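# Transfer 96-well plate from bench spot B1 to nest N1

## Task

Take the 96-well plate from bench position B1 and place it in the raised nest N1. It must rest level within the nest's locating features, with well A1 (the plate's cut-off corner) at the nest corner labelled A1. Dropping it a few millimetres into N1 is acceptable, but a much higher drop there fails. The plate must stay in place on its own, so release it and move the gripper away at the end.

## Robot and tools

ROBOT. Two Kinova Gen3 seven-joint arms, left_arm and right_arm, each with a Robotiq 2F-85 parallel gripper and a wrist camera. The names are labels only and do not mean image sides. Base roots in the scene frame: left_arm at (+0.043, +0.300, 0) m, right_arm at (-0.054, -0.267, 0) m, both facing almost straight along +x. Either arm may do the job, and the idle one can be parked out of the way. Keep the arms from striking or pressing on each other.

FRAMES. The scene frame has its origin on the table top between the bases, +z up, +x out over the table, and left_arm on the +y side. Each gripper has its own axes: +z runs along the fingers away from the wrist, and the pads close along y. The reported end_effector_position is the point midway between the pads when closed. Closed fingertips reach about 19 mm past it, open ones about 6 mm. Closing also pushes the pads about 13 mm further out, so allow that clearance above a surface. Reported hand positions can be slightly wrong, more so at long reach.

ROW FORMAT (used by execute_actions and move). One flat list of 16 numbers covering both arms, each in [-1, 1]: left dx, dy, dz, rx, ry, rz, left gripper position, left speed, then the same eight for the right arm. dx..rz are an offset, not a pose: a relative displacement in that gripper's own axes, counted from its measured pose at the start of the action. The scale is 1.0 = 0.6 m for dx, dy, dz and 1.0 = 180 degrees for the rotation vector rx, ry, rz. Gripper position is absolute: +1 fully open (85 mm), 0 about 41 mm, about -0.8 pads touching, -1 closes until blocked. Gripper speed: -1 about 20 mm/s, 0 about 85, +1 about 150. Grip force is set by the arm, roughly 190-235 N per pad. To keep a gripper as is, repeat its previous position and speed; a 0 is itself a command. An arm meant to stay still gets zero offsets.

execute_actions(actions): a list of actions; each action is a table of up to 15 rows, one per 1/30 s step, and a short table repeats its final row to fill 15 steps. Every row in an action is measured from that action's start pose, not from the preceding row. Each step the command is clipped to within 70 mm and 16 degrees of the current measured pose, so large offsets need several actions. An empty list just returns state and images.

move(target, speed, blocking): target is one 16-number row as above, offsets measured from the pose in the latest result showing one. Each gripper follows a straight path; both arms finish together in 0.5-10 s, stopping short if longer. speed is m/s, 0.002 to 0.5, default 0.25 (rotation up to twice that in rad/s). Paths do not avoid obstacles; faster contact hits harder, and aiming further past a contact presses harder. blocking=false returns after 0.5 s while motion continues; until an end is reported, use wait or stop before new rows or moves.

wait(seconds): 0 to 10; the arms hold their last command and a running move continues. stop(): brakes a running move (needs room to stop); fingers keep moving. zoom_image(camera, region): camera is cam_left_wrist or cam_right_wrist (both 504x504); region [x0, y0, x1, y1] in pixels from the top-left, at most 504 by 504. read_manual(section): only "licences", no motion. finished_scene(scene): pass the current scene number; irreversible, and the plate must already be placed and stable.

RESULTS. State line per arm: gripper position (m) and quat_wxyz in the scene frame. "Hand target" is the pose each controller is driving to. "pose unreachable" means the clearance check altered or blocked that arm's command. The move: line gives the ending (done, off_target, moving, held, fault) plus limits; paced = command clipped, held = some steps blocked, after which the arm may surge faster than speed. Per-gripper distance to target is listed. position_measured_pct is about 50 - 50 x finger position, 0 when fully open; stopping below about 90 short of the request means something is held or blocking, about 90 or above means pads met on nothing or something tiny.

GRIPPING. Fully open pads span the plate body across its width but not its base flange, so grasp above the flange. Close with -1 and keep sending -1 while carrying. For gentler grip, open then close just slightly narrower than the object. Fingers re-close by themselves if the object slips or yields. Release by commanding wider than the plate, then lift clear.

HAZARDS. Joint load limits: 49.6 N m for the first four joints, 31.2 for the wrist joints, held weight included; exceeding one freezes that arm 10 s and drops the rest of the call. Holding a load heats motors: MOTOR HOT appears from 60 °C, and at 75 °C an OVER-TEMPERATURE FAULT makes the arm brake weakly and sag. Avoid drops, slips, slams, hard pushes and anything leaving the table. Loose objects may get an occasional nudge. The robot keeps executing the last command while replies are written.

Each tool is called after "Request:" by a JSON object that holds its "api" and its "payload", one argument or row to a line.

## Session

Request:
{"api": "execute_actions", "payload": {
  "actions": []
}}

Scene clock: 0.00 s.
left_arm: end_effector_position=(+0.4935, +0.3050, +0.1993) position_measured_pct=0.0 end_effector_quat_wxyz=(-0.001, -0.005, +1.000, -0.000) | right_arm: end_effector_position=(+0.5301, +0.0515, +0.1573) position_measured_pct=0.0 end_effector_quat_wxyz=(-0.054, +0.423, +0.903, -0.052)
Joint positions: left_arm=[-0.057  0.435  0.001  1.655 -0.     1.053  1.514] | right_arm=[-0.539  1.27   0.298  0.141 -0.315  1.884  0.19 ]
Joint velocities: left_arm=[-0.001 -0.    -0.001  0.    -0.    -0.     0.   ] | right_arm=[-0.    -0.001 -0.     0.001  0.001 -0.     0.001]
Motor temperatures (°C, as the motors report them): left_arm=[33 34 31 32 40 38 40] | right_arm=[34 29 33 32 39 39 41]
Hand target (left_arm): +0.493, +0.305, +0.199; -0.001, -0.005, +1.000, -0.000
Hand target (right_arm): +0.530, +0.051, +0.157; -0.054, +0.423, +0.903, -0.052

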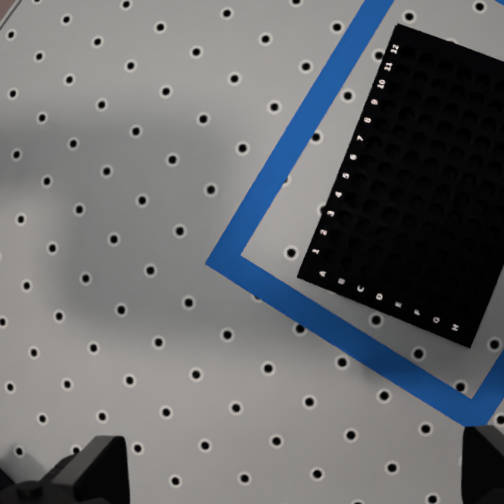

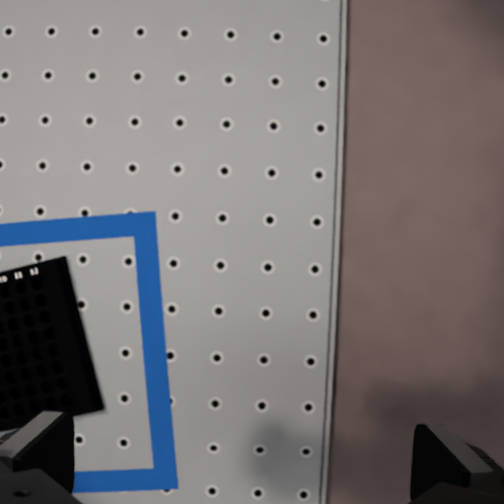

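Request:
{"api": "zoom_image", "payload": {
  "camera": "cam_right_wrist",
  "region": [20, 400, 104, 484]
}}

Request:
{"api": "zoom_image", "payload": {
  "camera": "cam_right_wrist",
  "region": [390, 400, 474, 484]
}}

Request:
{"api": "zoom_image", "payload": {
  "camera": "cam_right_wrist",
  "region": [0, 240, 190, 430]
}}

Region (20, 400, 104, 484) of cam_right_wrist's 504x504 image, scaled by 6.000.

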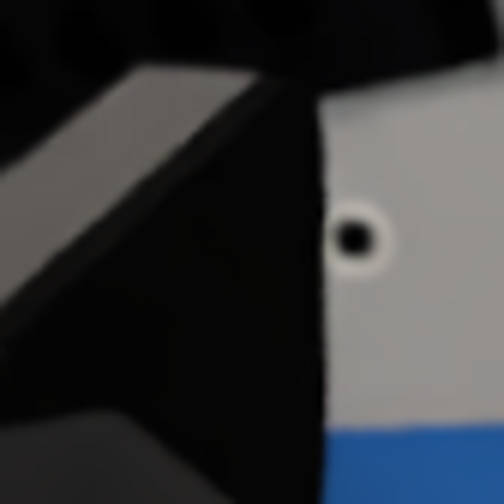

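Region (390, 400, 474, 484) of cam_right_wrist's 504x504 image, scaled by 6.000.

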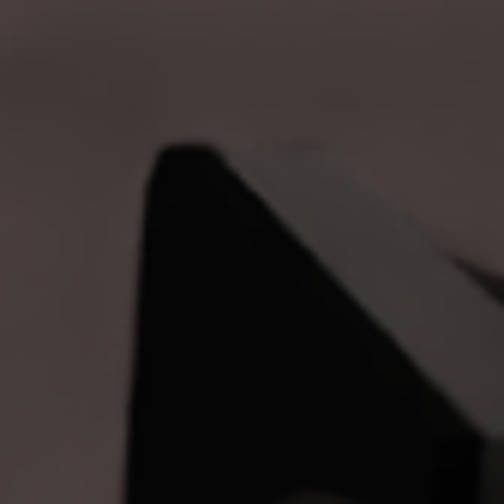

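Region (0, 240, 190, 430) of cam_right_wrist's 504x504 image, scaled by 2.653.

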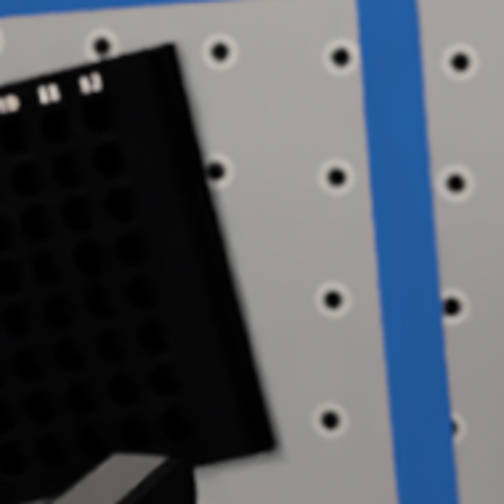

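Request:
{"api": "move", "payload": {
  "target": [-0.0192,-0.256,0.182,0,0,0.413,1,0, -0.256,-0.394,-0.25,-0.0488,-0.0009,0.2207,1,0],
  "speed": 0.3
}}

Scene clock: 7.97 s.
left_arm: end_effector_position=(+0.5066, +0.1513, +0.0902) position_measured_pct=0.0 end_effector_quat_wxyz=(+0.000, +0.600, +0.800, -0.001) | right_arm: end_effector_position=(+0.4700, -0.2107, +0.3304) position_measured_pct=0.0 end_effector_quat_wxyz=(+0.000, +0.707, +0.708, -0.001)
Joint positions: left_arm=[ 0.069  0.68   0.313  1.676 -0.265  0.827  0.771] | right_arm=[-0.409  0.563  0.507  1.073 -0.261  1.565  0.03 ]
Joint velocities: left_arm=[ 0.001  0.005 -0.     0.    -0.     0.    -0.   ] | right_arm=[ 0.002 -0.003  0.002  0.    -0.001 -0.001  0.001]
Motor temperatures (°C, as the motors report them): left_arm=[33 34 31 32 40 38 40] | right_arm=[34 29 33 33 39 39 41]
Hand target (left_arm): +0.506, +0.151, +0.090; -0.000, +0.600, +0.800, -0.001
Hand target (right_arm): +0.470, -0.211, +0.331; +0.000, +0.707, +0.707, -0.001
Off the commanded pose (left_arm): 0.000 m, 0 deg.
Off the commanded pose (right_arm): 0.001 m, 0 deg.
move: done

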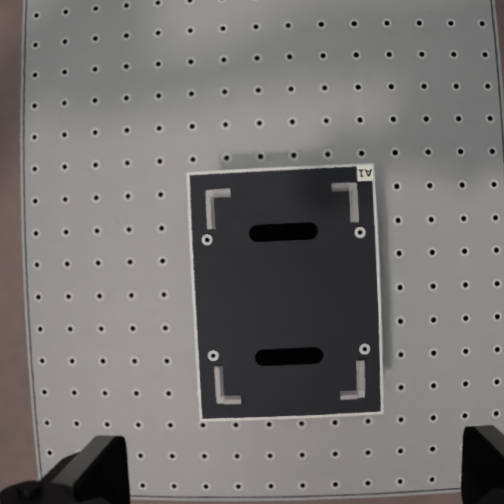

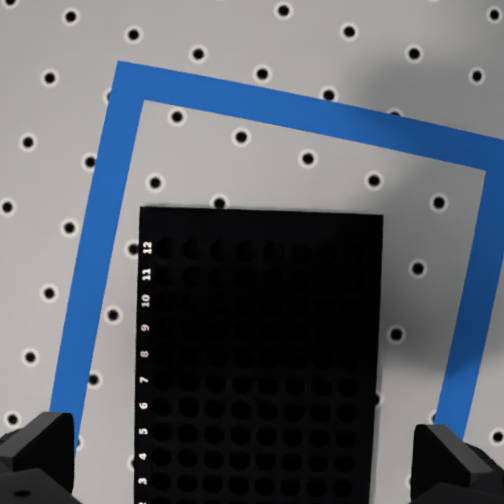

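Request:
{"api": "zoom_image", "payload": {
  "camera": "cam_right_wrist",
  "region": [110, 190, 410, 490]
}}

Request:
{"api": "zoom_image", "payload": {
  "camera": "cam_left_wrist",
  "region": [140, 130, 450, 440]
}}

Region (110, 190, 410, 490) of cam_right_wrist's 504x504 image, scaled by 1.680.

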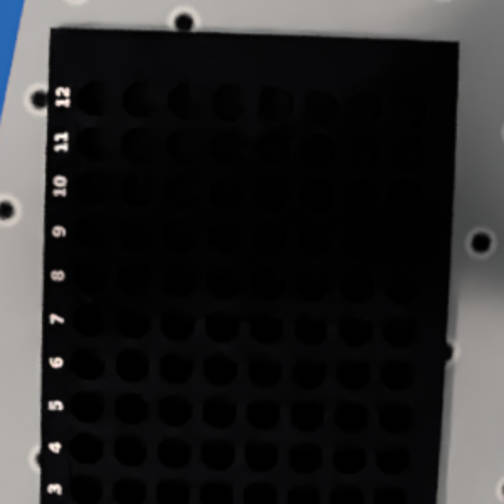

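Region (140, 130, 450, 440) of cam_left_wrist's 504x504 image, scaled by 1.626.

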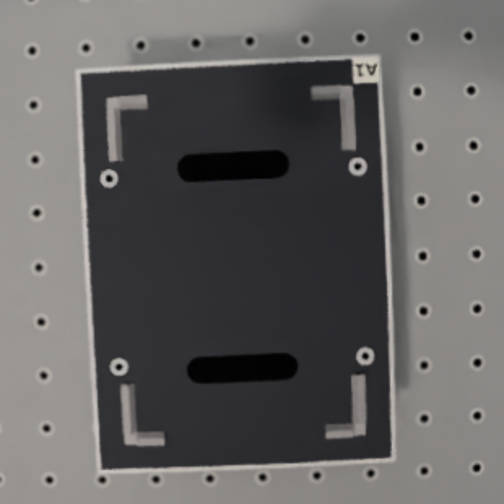

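Request:
{"api": "move", "payload": {
  "target": [0.0047,0.0037,0.0883,0,0,0,1,0, 0,0,0,0,0,0,1,0],
  "speed": 0.12
}}

Request:
{"api": "zoom_image", "payload": {
  "camera": "cam_right_wrist",
  "region": [50, 404, 150, 504]
}}

Request:
{"api": "zoom_image", "payload": {
  "camera": "cam_right_wrist",
  "region": [350, 404, 450, 504]
}}

Request:
{"api": "zoom_image", "payload": {
  "camera": "cam_right_wrist",
  "region": [60, 170, 160, 270]
}}

Request:
{"api": "zoom_image", "payload": {
  "camera": "cam_right_wrist",
  "region": [350, 170, 450, 270]
}}

Scene clock: 14.17 s.
left_arm: end_effector_position=(+0.5080, +0.1547, +0.0375) position_measured_pct=0.0 end_effector_quat_wxyz=(+0.000, +0.600, +0.800, -0.001) | right_arm: end_effector_position=(+0.4700, -0.2107, +0.3304) position_measured_pct=0.0 end_effector_quat_wxyz=(+0.000, +0.707, +0.708, -0.001)
Joint positions: left_arm=[ 0.085  0.771  0.278  1.711 -0.299  0.701  0.792] | right_arm=[-0.409  0.563  0.507  1.073 -0.261  1.565  0.03 ]
Joint velocities: left_arm=[ 0.002  0.005  0.001  0.001 -0.     0.     0.   ] | right_arm=[ 0.001 -0.001  0.001 -0.001 -0.001  0.001  0.   ]
Motor temperatures (°C, as the motors report them): left_arm=[33 34 31 32 40 38 40] | right_arm=[34 29 33 33 39 39 41]
Hand target (left_arm): +0.508, +0.155, +0.037; +0.000, +0.600, +0.800, -0.001
Hand target (right_arm): +0.470, -0.211, +0.330; +0.000, +0.707, +0.708, -0.001
Off the commanded pose (left_arm): 0.000 m, 0 deg.
Off the commanded pose (right_arm): 0.000 m, 0 deg.
move: done

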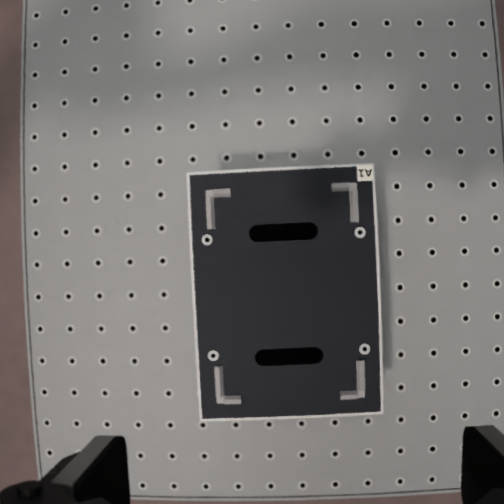

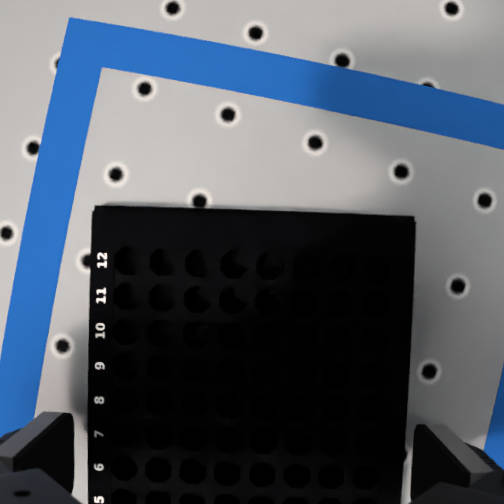

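Region (50, 404, 150, 504) of cam_right_wrist's 504x504 image, scaled by 5.040.

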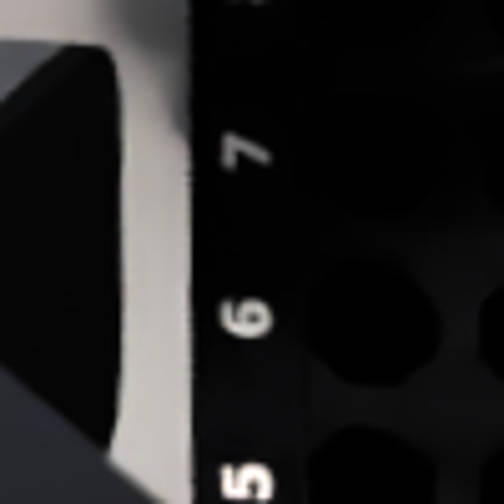

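Region (350, 404, 450, 504) of cam_right_wrist's 504x504 image, scaled by 5.040.

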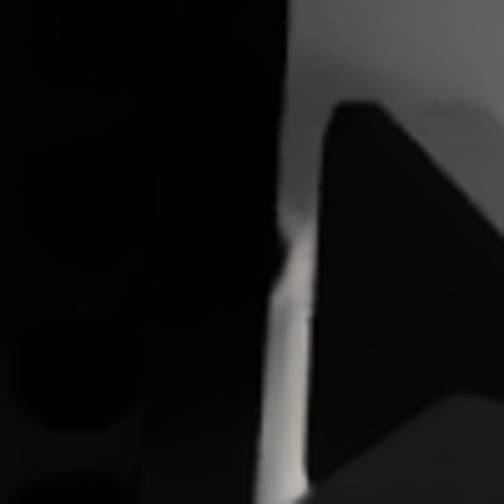

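Region (60, 170, 160, 270) of cam_right_wrist's 504x504 image, scaled by 5.040.

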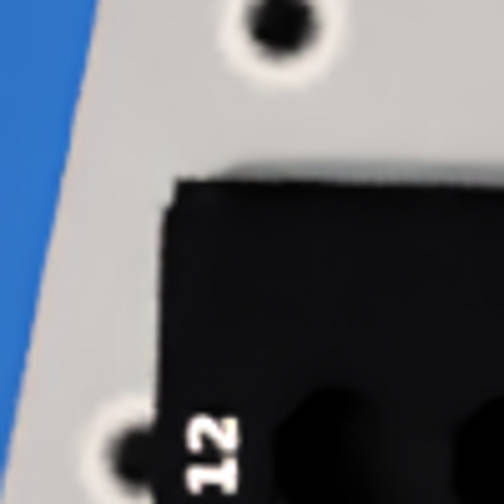

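Region (350, 170, 450, 270) of cam_right_wrist's 504x504 image, scaled by 5.040.

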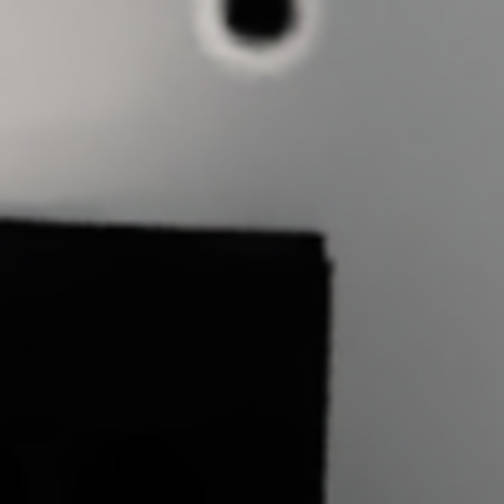

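Request:
{"api": "move", "payload": {
  "target": [0,0.0009,0.017,0,0,0,1,0, 0,0,0,0,0,0,1,0],
  "speed": 0.04
}}

Request:
{"api": "execute_actions", "payload": {
  "actions": [
    [[0,0,0,0,0,0,0.8,-0.8, 0,0,0,0,0,0,1,0]]
  ]
}}

Scene clock: 15.77 s.
left_arm: end_effector_position=(+0.5086, +0.1548, +0.0273) position_measured_pct=0.0 end_effector_quat_wxyz=(+0.000, +0.600, +0.800, -0.000) | right_arm: end_effector_position=(+0.4700, -0.2107, +0.3304) position_measured_pct=0.0 end_effector_quat_wxyz=(+0.000, +0.707, +0.708, -0.001)
Joint positions: left_arm=[ 0.089  0.79   0.271  1.714 -0.306  0.679  0.796] | right_arm=[-0.409  0.563  0.507  1.073 -0.261  1.565  0.03 ]
Joint velocities: left_arm=[ 0.001  0.002  0.    -0.    -0.     0.     0.   ] | right_arm=[-0.    -0.001 -0.001  0.001 -0.001 -0.    -0.001]
Motor temperatures (°C, as the motors report them): left_arm=[33 34 31 32 40 38 40] | right_arm=[34 29 33 33 39 39 41]
Hand target (left_arm): +0.509, +0.155, +0.027; +0.000, +0.600, +0.800, -0.001
Hand target (right_arm): +0.470, -0.211, +0.330; +0.000, +0.707, +0.708, -0.001
Off the commanded pose (left_arm): 0.000 m, 0 deg.
Off the commanded pose (right_arm): 0.000 m, 0 deg.
move: done

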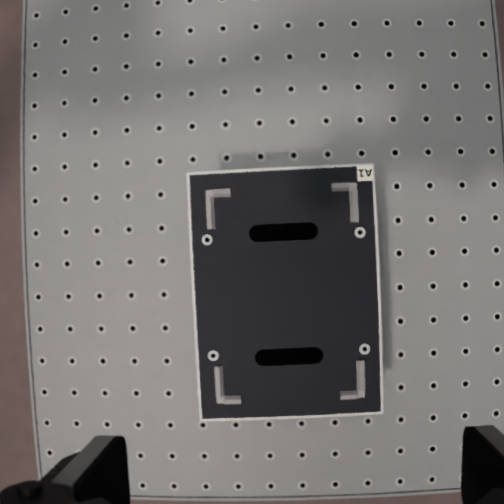

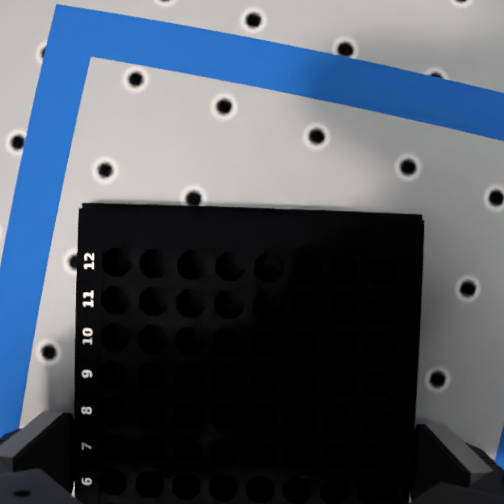

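Scene clock: 16.27 s.
left_arm: end_effector_position=(+0.5086, +0.1548, +0.0284) position_measured_pct=7.5 end_effector_quat_wxyz=(+0.001, +0.600, +0.800, -0.000) | right_arm: end_effector_position=(+0.4700, -0.2107, +0.3304) position_measured_pct=0.0 end_effector_quat_wxyz=(+0.000, +0.707, +0.708, -0.001)
Joint positions: left_arm=[ 0.089  0.788  0.271  1.714 -0.306  0.68   0.797] | right_arm=[-0.409  0.563  0.507  1.073 -0.261  1.565  0.03 ]
Joint velocities: left_arm=[-0.    -0.    -0.    -0.     0.    -0.001 -0.   ] | right_arm=[ 0.    -0.001 -0.    -0.001 -0.001 -0.     0.   ]
Motor temperatures (°C, as the motors report them): left_arm=[33 34 31 32 40 38 40] | right_arm=[34 29 33 33 39 39 41]
Hand target (left_arm): +0.509, +0.155, +0.027; +0.000, +0.600, +0.800, -0.000
Hand target (right_arm): +0.470, -0.211, +0.330; +0.000, +0.707, +0.708, -0.001
Off the commanded pose (left_arm): 0.001 m, 0 deg.
Off the commanded pose (right_arm): 0.000 m, 0 deg.

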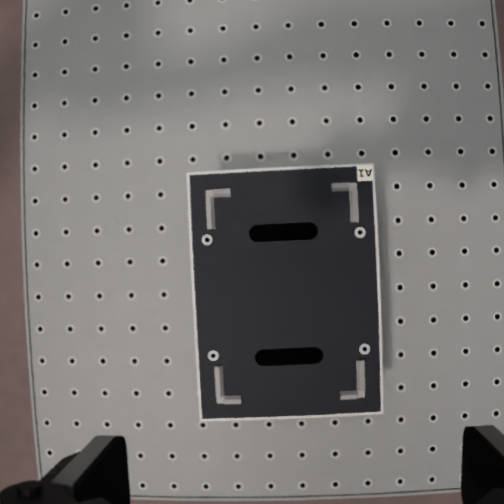

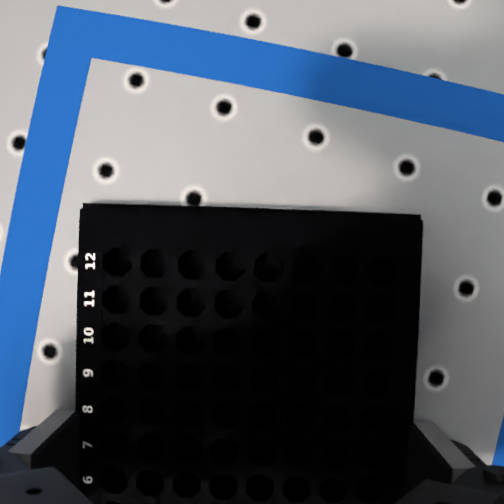

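Request:
{"api": "zoom_image", "payload": {
  "camera": "cam_right_wrist",
  "region": [50, 140, 150, 240]
}}

Request:
{"api": "zoom_image", "payload": {
  "camera": "cam_right_wrist",
  "region": [350, 150, 450, 250]
}}

Request:
{"api": "move", "payload": {
  "target": [-0.1,-0.03,-0.178,0,0,-0.37,0.8,-0.8, -0.23,-0.253,0.238,-0.1089,0.263,0.2336,1,0],
  "speed": 0.4
}}

Region (50, 140, 150, 240) of cam_right_wrist's 504x504 image, scaled by 5.040.

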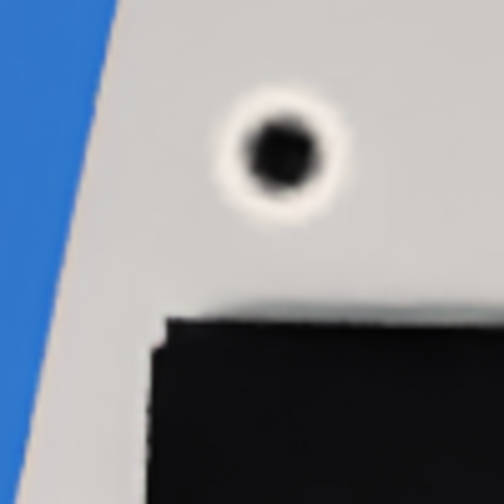

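Region (350, 150, 450, 250) of cam_right_wrist's 504x504 image, scaled by 5.040.

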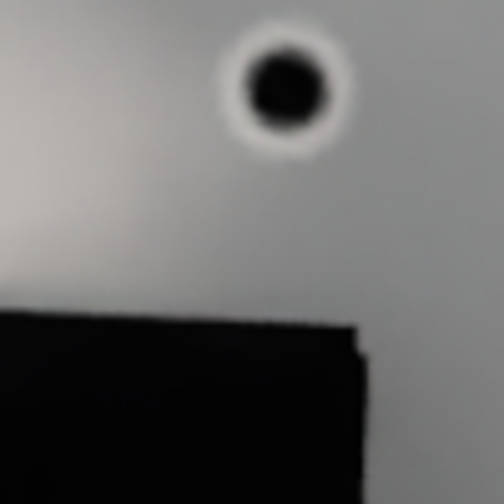

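Scene clock: 19.07 s.
left_arm: end_effector_position=(+0.5081, +0.0921, +0.1352) position_measured_pct=7.5 end_effector_quat_wxyz=(+0.000, +0.062, +0.998, -0.000) | right_arm: end_effector_position=(+0.3162, -0.3479, +0.1869) position_measured_pct=0.0 end_effector_quat_wxyz=(-0.162, +0.838, +0.348, +0.389)
Joint positions: left_arm=[ 0.381  0.633 -0.     1.537  0.001  0.97   1.816] | right_arm=[ 0.434  0.479  0.504  2.245 -1.264  1.188  1.087]
Joint velocities: left_arm=[ 0.     0.    -0.    -0.001 -0.     0.001  0.   ] | right_arm=[ 0.003  0.006  0.003  0.    -0.     0.002  0.   ]
Motor temperatures (°C, as the motors report them): left_arm=[33 34 31 32 40 38 40] | right_arm=[34 29 33 33 39 39 41]
Hand target (left_arm): +0.508, +0.092, +0.135; +0.000, +0.063, +0.998, -0.000
Hand target (right_arm): +0.316, -0.348, +0.187; -0.163, +0.838, +0.348, +0.389
Off the commanded pose (left_arm): 0.000 m, 0 deg.
Off the commanded pose (right_arm): 0.003 m, 0 deg.
move: done

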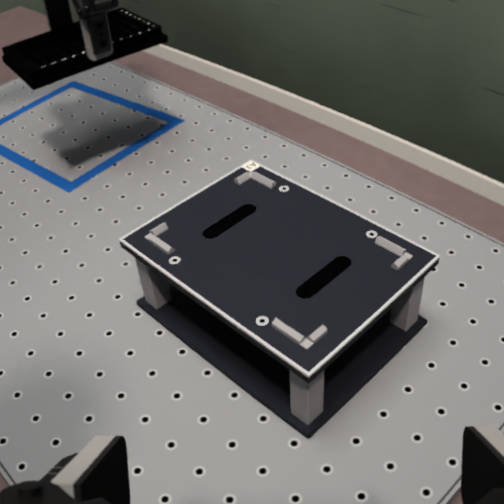

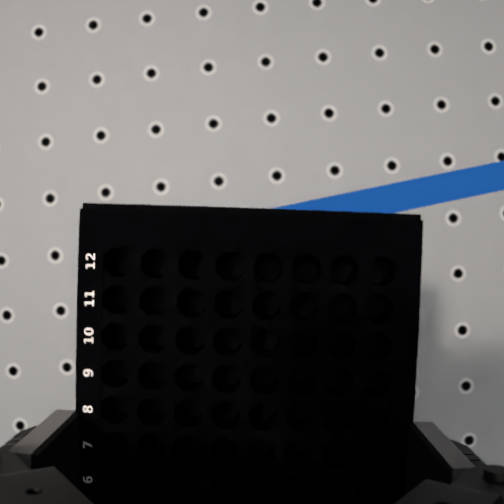

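Request:
{"api": "move", "payload": {
  "target": [0.0085,-0.4445,0.008,0,0,-0.546,0.8,-0.8, 0,0,0,0,0,0,1,0],
  "speed": 0.4
}}

Scene clock: 22.33 s.
left_arm: end_effector_position=(+0.4700, -0.1720, +0.1308) position_measured_pct=7.5 end_effector_quat_wxyz=(+0.000, +0.714, -0.700, +0.001) | right_arm: end_effector_position=(+0.3162, -0.3479, +0.1869) position_measured_pct=0.0 end_effector_quat_wxyz=(-0.162, +0.838, +0.348, +0.389)
Joint positions: left_arm=[ 0.956  0.947 -0.378  0.946  0.317  1.297  3.79 ] | right_arm=[ 0.434  0.479  0.504  2.245 -1.264  1.188  1.087]
Joint velocities: left_arm=[ 0.002  0.01   0.003 -0.003 -0.002  0.001  0.001] | right_arm=[ 0.    -0.     0.001  0.001 -0.    -0.001 -0.   ]
Motor temperatures (°C, as the motors report them): left_arm=[33 34 31 32 40 38 40] | right_arm=[34 29 33 33 39 39 41]
Hand target (left_arm): +0.470, -0.172, +0.130; +0.000, +0.714, -0.700, +0.000
Hand target (right_arm): +0.316, -0.348, +0.187; -0.162, +0.838, +0.348, +0.389
Off the commanded pose (left_arm): 0.000 m, 0 deg.
Off the commanded pose (right_arm): 0.000 m, 0 deg.
move: done

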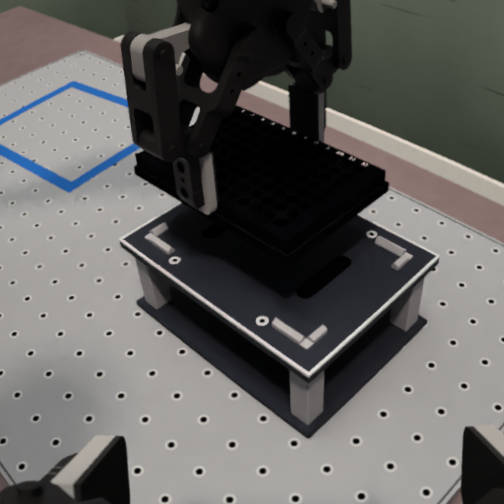

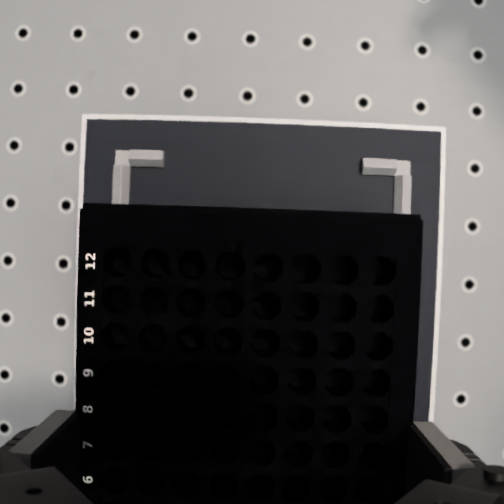

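Request:
{"api": "wait", "payload": {
  "seconds": 0
}}

Request:
{"api": "zoom_image", "payload": {
  "camera": "cam_right_wrist",
  "region": [70, 130, 170, 230]
}}

Request:
{"api": "zoom_image", "payload": {
  "camera": "cam_right_wrist",
  "region": [350, 140, 450, 240]
}}

Scene clock: 22.77 s.
left_arm: end_effector_position=(+0.4698, -0.1720, +0.1303) position_measured_pct=7.5 end_effector_quat_wxyz=(+0.000, +0.714, -0.700, +0.000) | right_arm: end_effector_position=(+0.3162, -0.3479, +0.1869) position_measured_pct=0.0 end_effector_quat_wxyz=(-0.162, +0.838, +0.348, +0.389)
Joint positions: left_arm=[ 0.956  0.948 -0.378  0.945  0.317  1.297  3.79 ] | right_arm=[ 0.434  0.479  0.504  2.245 -1.264  1.188  1.087]
Joint velocities: left_arm=[ 0.001  0.    -0.001  0.002 -0.     0.    -0.   ] | right_arm=[ 0.    -0.    -0.001 -0.001  0.001 -0.    -0.   ]
Motor temperatures (°C, as the motors report them): left_arm=[33 34 31 32 40 38 40] | right_arm=[34 29 33 33 39 39 41]
Hand target (left_arm): +0.470, -0.172, +0.130; +0.000, +0.714, -0.700, +0.000
Hand target (right_arm): +0.316, -0.348, +0.187; -0.162, +0.838, +0.348, +0.389
Off the commanded pose (left_arm): 0.000 m, 0 deg.
Off the commanded pose (right_arm): 0.000 m, 0 deg.

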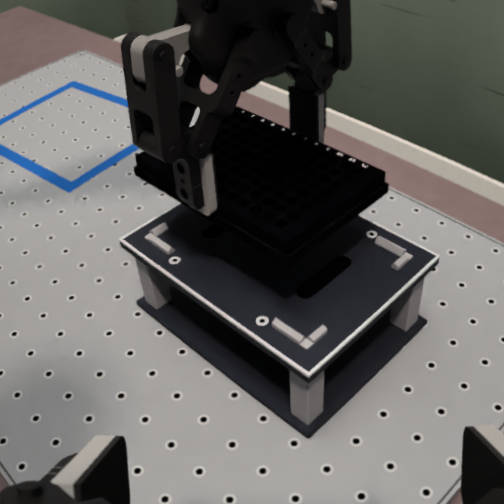

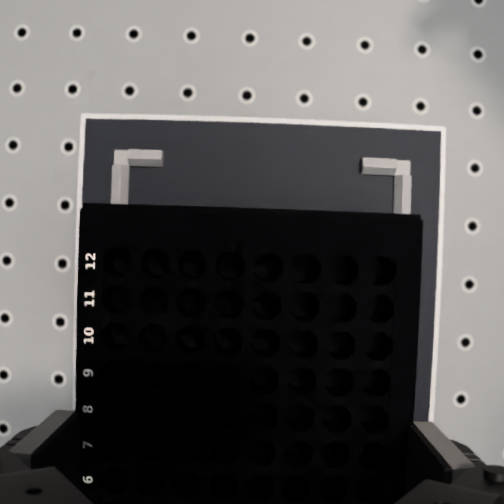

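Region (70, 130, 170, 230) of cam_right_wrist's 504x504 image, scaled by 5.040.

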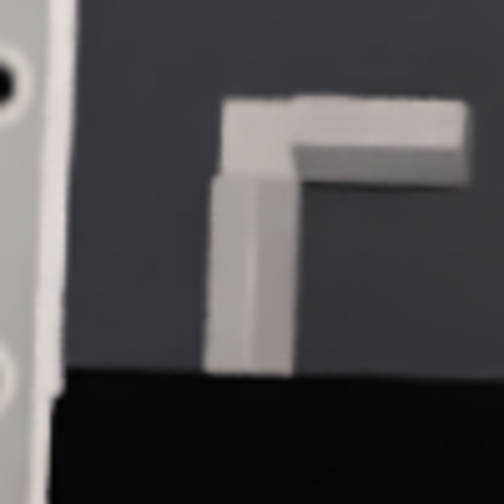

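Region (350, 140, 450, 240) of cam_right_wrist's 504x504 image, scaled by 5.040.

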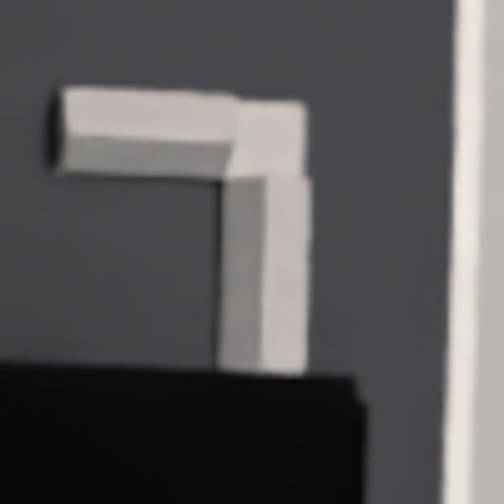

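Request:
{"api": "move", "payload": {
  "target": [0.0253,0.0038,0.0517,0,0,0,0.8,-0.8, 0,0,0,0,0,0,1,0],
  "speed": 0.06
}}

Request:
{"api": "zoom_image", "payload": {
  "camera": "cam_right_wrist",
  "region": [30, 140, 170, 280]
}}

Request:
{"api": "zoom_image", "payload": {
  "camera": "cam_right_wrist",
  "region": [340, 150, 480, 290]
}}

Request:
{"api": "zoom_image", "payload": {
  "camera": "cam_left_wrist",
  "region": [110, 150, 450, 380]
}}

Scene clock: 24.70 s.
left_arm: end_effector_position=(+0.4679, -0.1873, +0.0994) position_measured_pct=7.5 end_effector_quat_wxyz=(+0.000, +0.714, -0.700, +0.000) | right_arm: end_effector_position=(+0.3162, -0.3479, +0.1869) position_measured_pct=0.0 end_effector_quat_wxyz=(-0.162, +0.838, +0.348, +0.389)
Joint positions: left_arm=[ 0.968  1.004 -0.371  0.926  0.328  1.259  3.809] | right_arm=[ 0.434  0.479  0.504  2.245 -1.264  1.188  1.087]
Joint velocities: left_arm=[ 0.001  0.003  0.001 -0.002 -0.001 -0.     0.   ] | right_arm=[ 0.     0.001  0.001 -0.    -0.     0.001  0.001]
Motor temperatures (°C, as the motors report them): left_arm=[33 34 31 32 40 38 40] | right_arm=[34 29 33 33 39 39 41]
Hand target (left_arm): +0.468, -0.187, +0.099; +0.000, +0.714, -0.700, +0.000
Hand target (right_arm): +0.316, -0.348, +0.187; -0.162, +0.838, +0.348, +0.389
Off the commanded pose (left_arm): 0.000 m, 0 deg.
Off the commanded pose (right_arm): 0.000 m, 0 deg.
move: done

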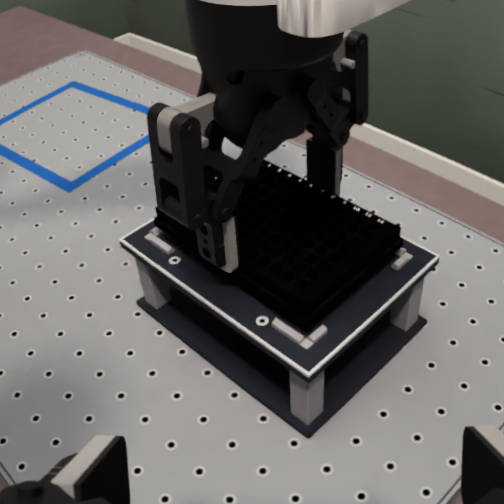

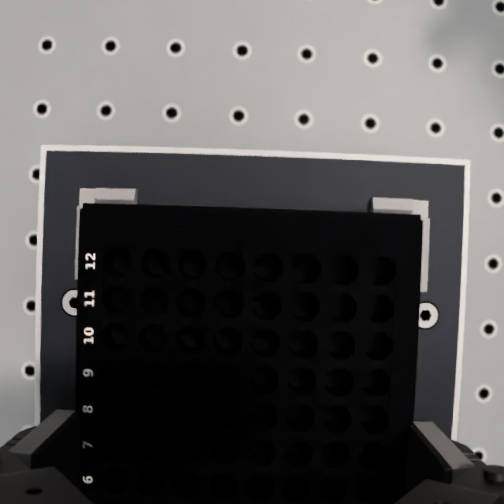

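Region (30, 140, 170, 280) of cam_right_wrist's 504x504 image, scaled by 3.600.

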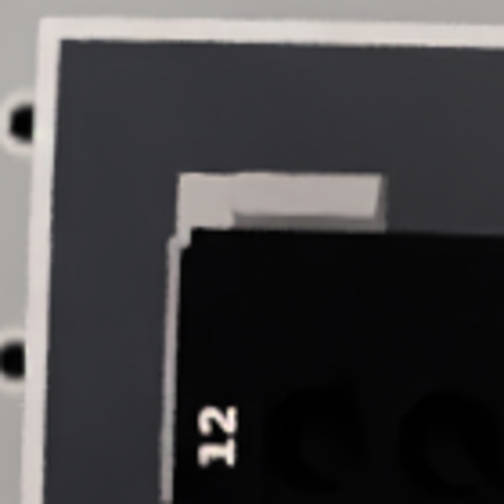

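Region (340, 150, 480, 290) of cam_right_wrist's 504x504 image, scaled by 3.600.

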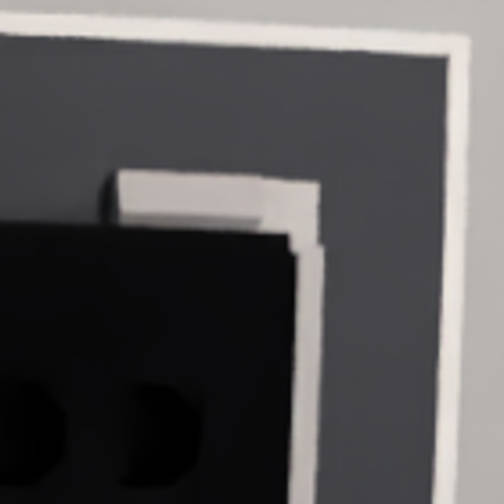

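Region (110, 150, 450, 380) of cam_left_wrist's 504x504 image, scaled by 1.482; it fills the top 341 rows of this view, and the rest is white.

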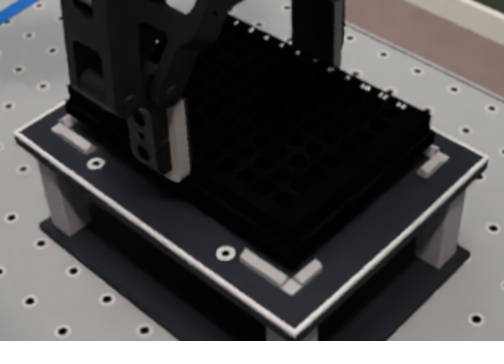

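Request:
{"api": "move", "payload": {
  "target": [-0.0005,0.0005,0.015,0,0,0,0.8,-0.8, 0,0,0,0,0,0,1,0],
  "speed": 0.015
}}

Request:
{"api": "zoom_image", "payload": {
  "camera": "cam_right_wrist",
  "region": [30, 140, 170, 280]
}}

Request:
{"api": "zoom_image", "payload": {
  "camera": "cam_right_wrist",
  "region": [340, 150, 480, 290]
}}

Request:
{"api": "zoom_image", "payload": {
  "camera": "cam_left_wrist",
  "region": [110, 150, 450, 380]
}}

Scene clock: 26.60 s.
left_arm: end_effector_position=(+0.4676, -0.1870, +0.0904) position_measured_pct=7.5 end_effector_quat_wxyz=(+0.000, +0.714, -0.700, +0.000) | right_arm: end_effector_position=(+0.3162, -0.3479, +0.1869) position_measured_pct=0.0 end_effector_quat_wxyz=(-0.162, +0.838, +0.348, +0.389)
Joint positions: left_arm=[ 0.969  1.012 -0.37   0.939  0.331  1.239  3.805] | right_arm=[ 0.434  0.479  0.504  2.245 -1.264  1.188  1.087]
Joint velocities: left_arm=[-0.001  0.    -0.001 -0.001  0.    -0.001  0.   ] | right_arm=[ 0.     0.001 -0.     0.    -0.     0.001  0.   ]
Motor temperatures (°C, as the motors report them): left_arm=[33 35 31 32 40 38 40] | right_arm=[34 29 33 33 39 39 41]
Hand target (left_arm): +0.468, -0.187, +0.090; +0.000, +0.714, -0.700, +0.000
Hand target (right_arm): +0.316, -0.348, +0.187; -0.162, +0.838, +0.348, +0.389
Off the commanded pose (left_arm): 0.000 m, 0 deg.
Off the commanded pose (right_arm): 0.000 m, 0 deg.
move: done

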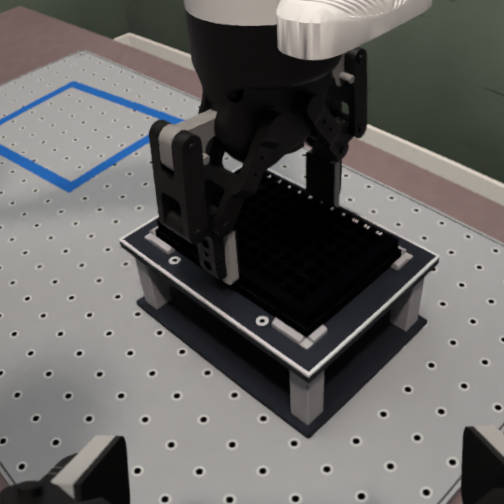

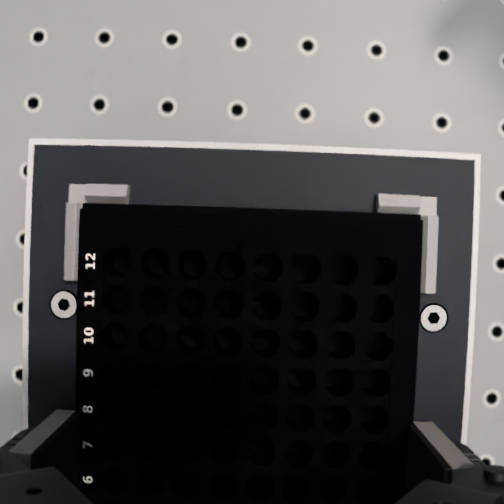

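Region (30, 140, 170, 280) of cam_right_wrist's 504x504 image, scaled by 3.600.

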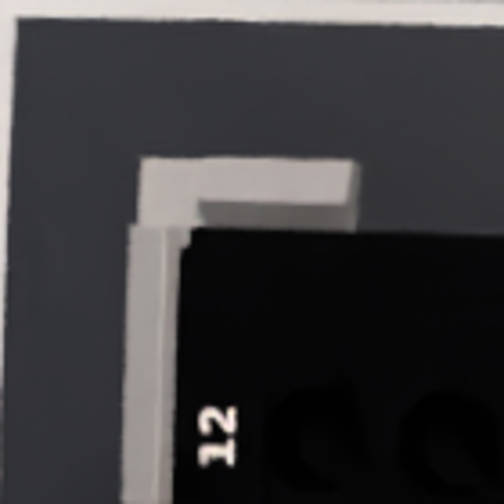

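Region (340, 150, 480, 290) of cam_right_wrist's 504x504 image, scaled by 3.600.

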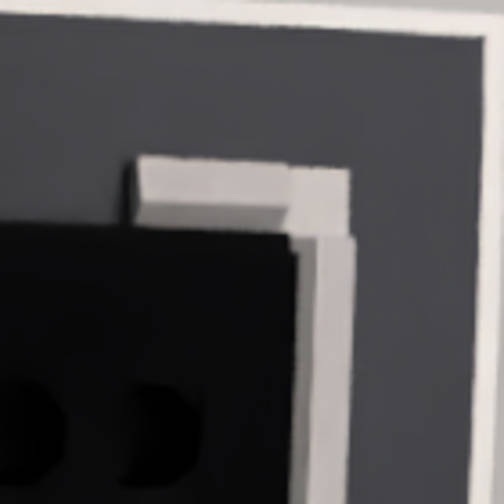

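Region (110, 150, 450, 380) of cam_left_wrist's 504x504 image, scaled by 1.482; it fills the top 341 rows of this view, and the rest is white.

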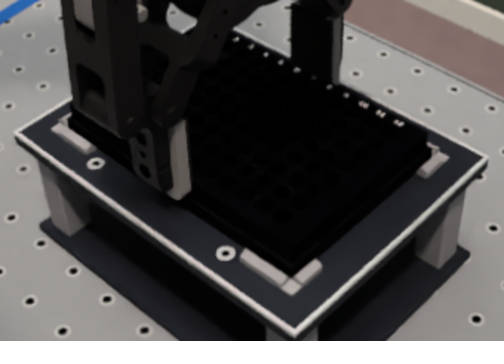

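Request:
{"api": "execute_actions", "payload": {
  "actions": [
    [[0,0,0.0004,0,0,0,0.8,-0.8, 0,0,0,0,0,0,1,0],[0,0,0.0008,0,0,0,0.8,-0.8, 0,0,0,0,0,0,1,0],[0,0,0.0008,0,0,0,0.8,-0.8, 0,0,0,0,0,0,1,0],[0,0,0.0008,0,0,0,0.8,-0.8, 0,0,0,0,0,0,1,0],[0,0,0.0008,0,0,0,1,-0.6, 0,0,0,0,0,0,1,0]]
  ]
}}

Scene clock: 27.50 s.
left_arm: end_effector_position=(+0.4676, -0.1870, +0.0899) position_measured_pct=0.0 end_effector_quat_wxyz=(+0.000, +0.714, -0.700, +0.000) | right_arm: end_effector_position=(+0.3162, -0.3479, +0.1869) position_measured_pct=0.0 end_effector_quat_wxyz=(-0.162, +0.838, +0.348, +0.389)
Joint positions: left_arm=[ 0.969  1.013 -0.37   0.94   0.331  1.238  3.805] | right_arm=[ 0.434  0.479  0.504  2.245 -1.264  1.188  1.087]
Joint velocities: left_arm=[ 0.    -0.001  0.    -0.    -0.    -0.001  0.   ] | right_arm=[-0.     0.     0.     0.001  0.001 -0.001  0.001]
Motor temperatures (°C, as the motors report them): left_arm=[33 35 31 32 40 38 40] | right_arm=[34 29 33 33 39 39 41]
Hand target (left_arm): +0.468, -0.187, +0.090; +0.000, +0.714, -0.700, +0.000
Hand target (right_arm): +0.316, -0.348, +0.187; -0.162, +0.838, +0.348, +0.389
Off the commanded pose (left_arm): 0.000 m, 0 deg.
Off the commanded pose (right_arm): 0.000 m, 0 deg.

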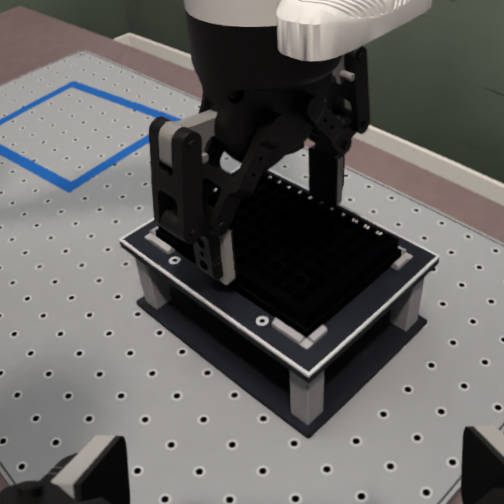

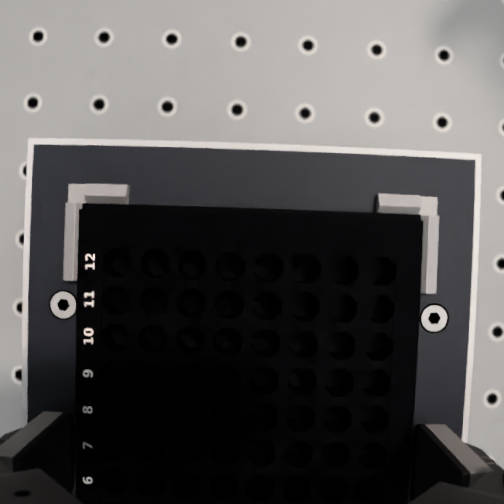

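Request:
{"api": "move", "payload": {
  "target": [-0.22,0,-0.25,0,0,0,1,-0.6, 0,0,0,0,0,0,1,0],
  "speed": 0.2
}}

Request:
{"api": "zoom_image", "payload": {
  "camera": "cam_left_wrist",
  "region": [110, 140, 450, 380]
}}

Scene clock: 29.47 s.
left_arm: end_effector_position=(+0.4649, -0.0550, +0.2398) position_measured_pct=0.0 end_effector_quat_wxyz=(-0.000, +0.714, -0.700, +0.000) | right_arm: end_effector_position=(+0.3162, -0.3479, +0.1869) position_measured_pct=0.0 end_effector_quat_wxyz=(-0.162, +0.838, +0.348, +0.389)
Joint positions: left_arm=[ 0.886  0.652 -0.428  1.179  0.26   1.362  3.634] | right_arm=[ 0.434  0.479  0.504  2.245 -1.264  1.188  1.087]
Joint velocities: left_arm=[-0.001 -0.006 -0.002  0.     0.001  0.    -0.001] | right_arm=[ 0.001 -0.001  0.     0.001  0.    -0.001  0.   ]
Motor temperatures (°C, as the motors report them): left_arm=[33 35 31 32 40 38 40] | right_arm=[34 29 33 33 39 39 41]
Hand target (left_arm): +0.465, -0.055, +0.240; -0.000, +0.714, -0.700, +0.000
Hand target (right_arm): +0.316, -0.348, +0.187; -0.162, +0.838, +0.348, +0.389
Off the commanded pose (left_arm): 0.000 m, 0 deg.
Off the commanded pose (right_arm): 0.000 m, 0 deg.
move: done

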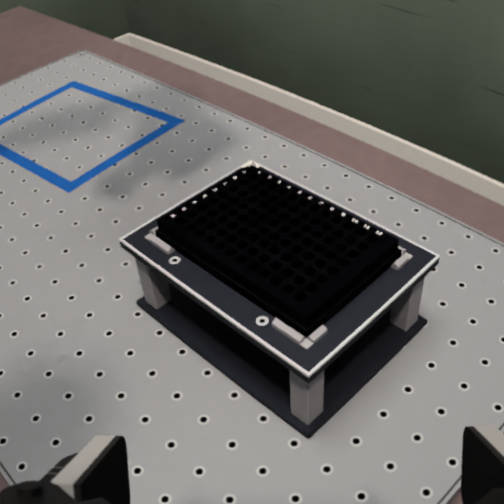

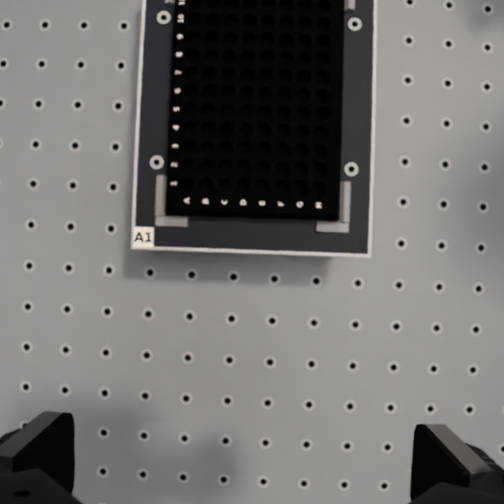

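Region (110, 140, 450, 380) of cam_left_wrist's 504x504 image, scaled by 1.482; it fills the top 356 rows of this view, and the rest is white.

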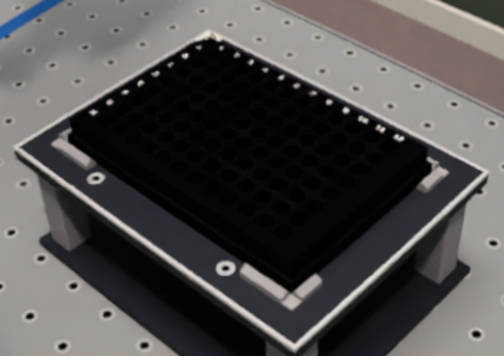

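Request:
{"api": "zoom_image", "payload": {
  "camera": "cam_right_wrist",
  "region": [125, 140, 385, 260]
}}

Region (125, 140, 385, 260) of cam_right_wrist's 504x504 image, scaled by 1.938; it fills the top 233 rows of this view, and the rest is white.

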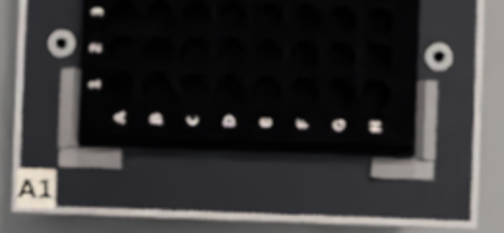

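The plate is seated inside all four locators with A1 at the marked corner, and both arms are clear.

Request:
{"api": "finished_scene", "payload": {
  "scene": 2
}}

The scene is finished: the task was done.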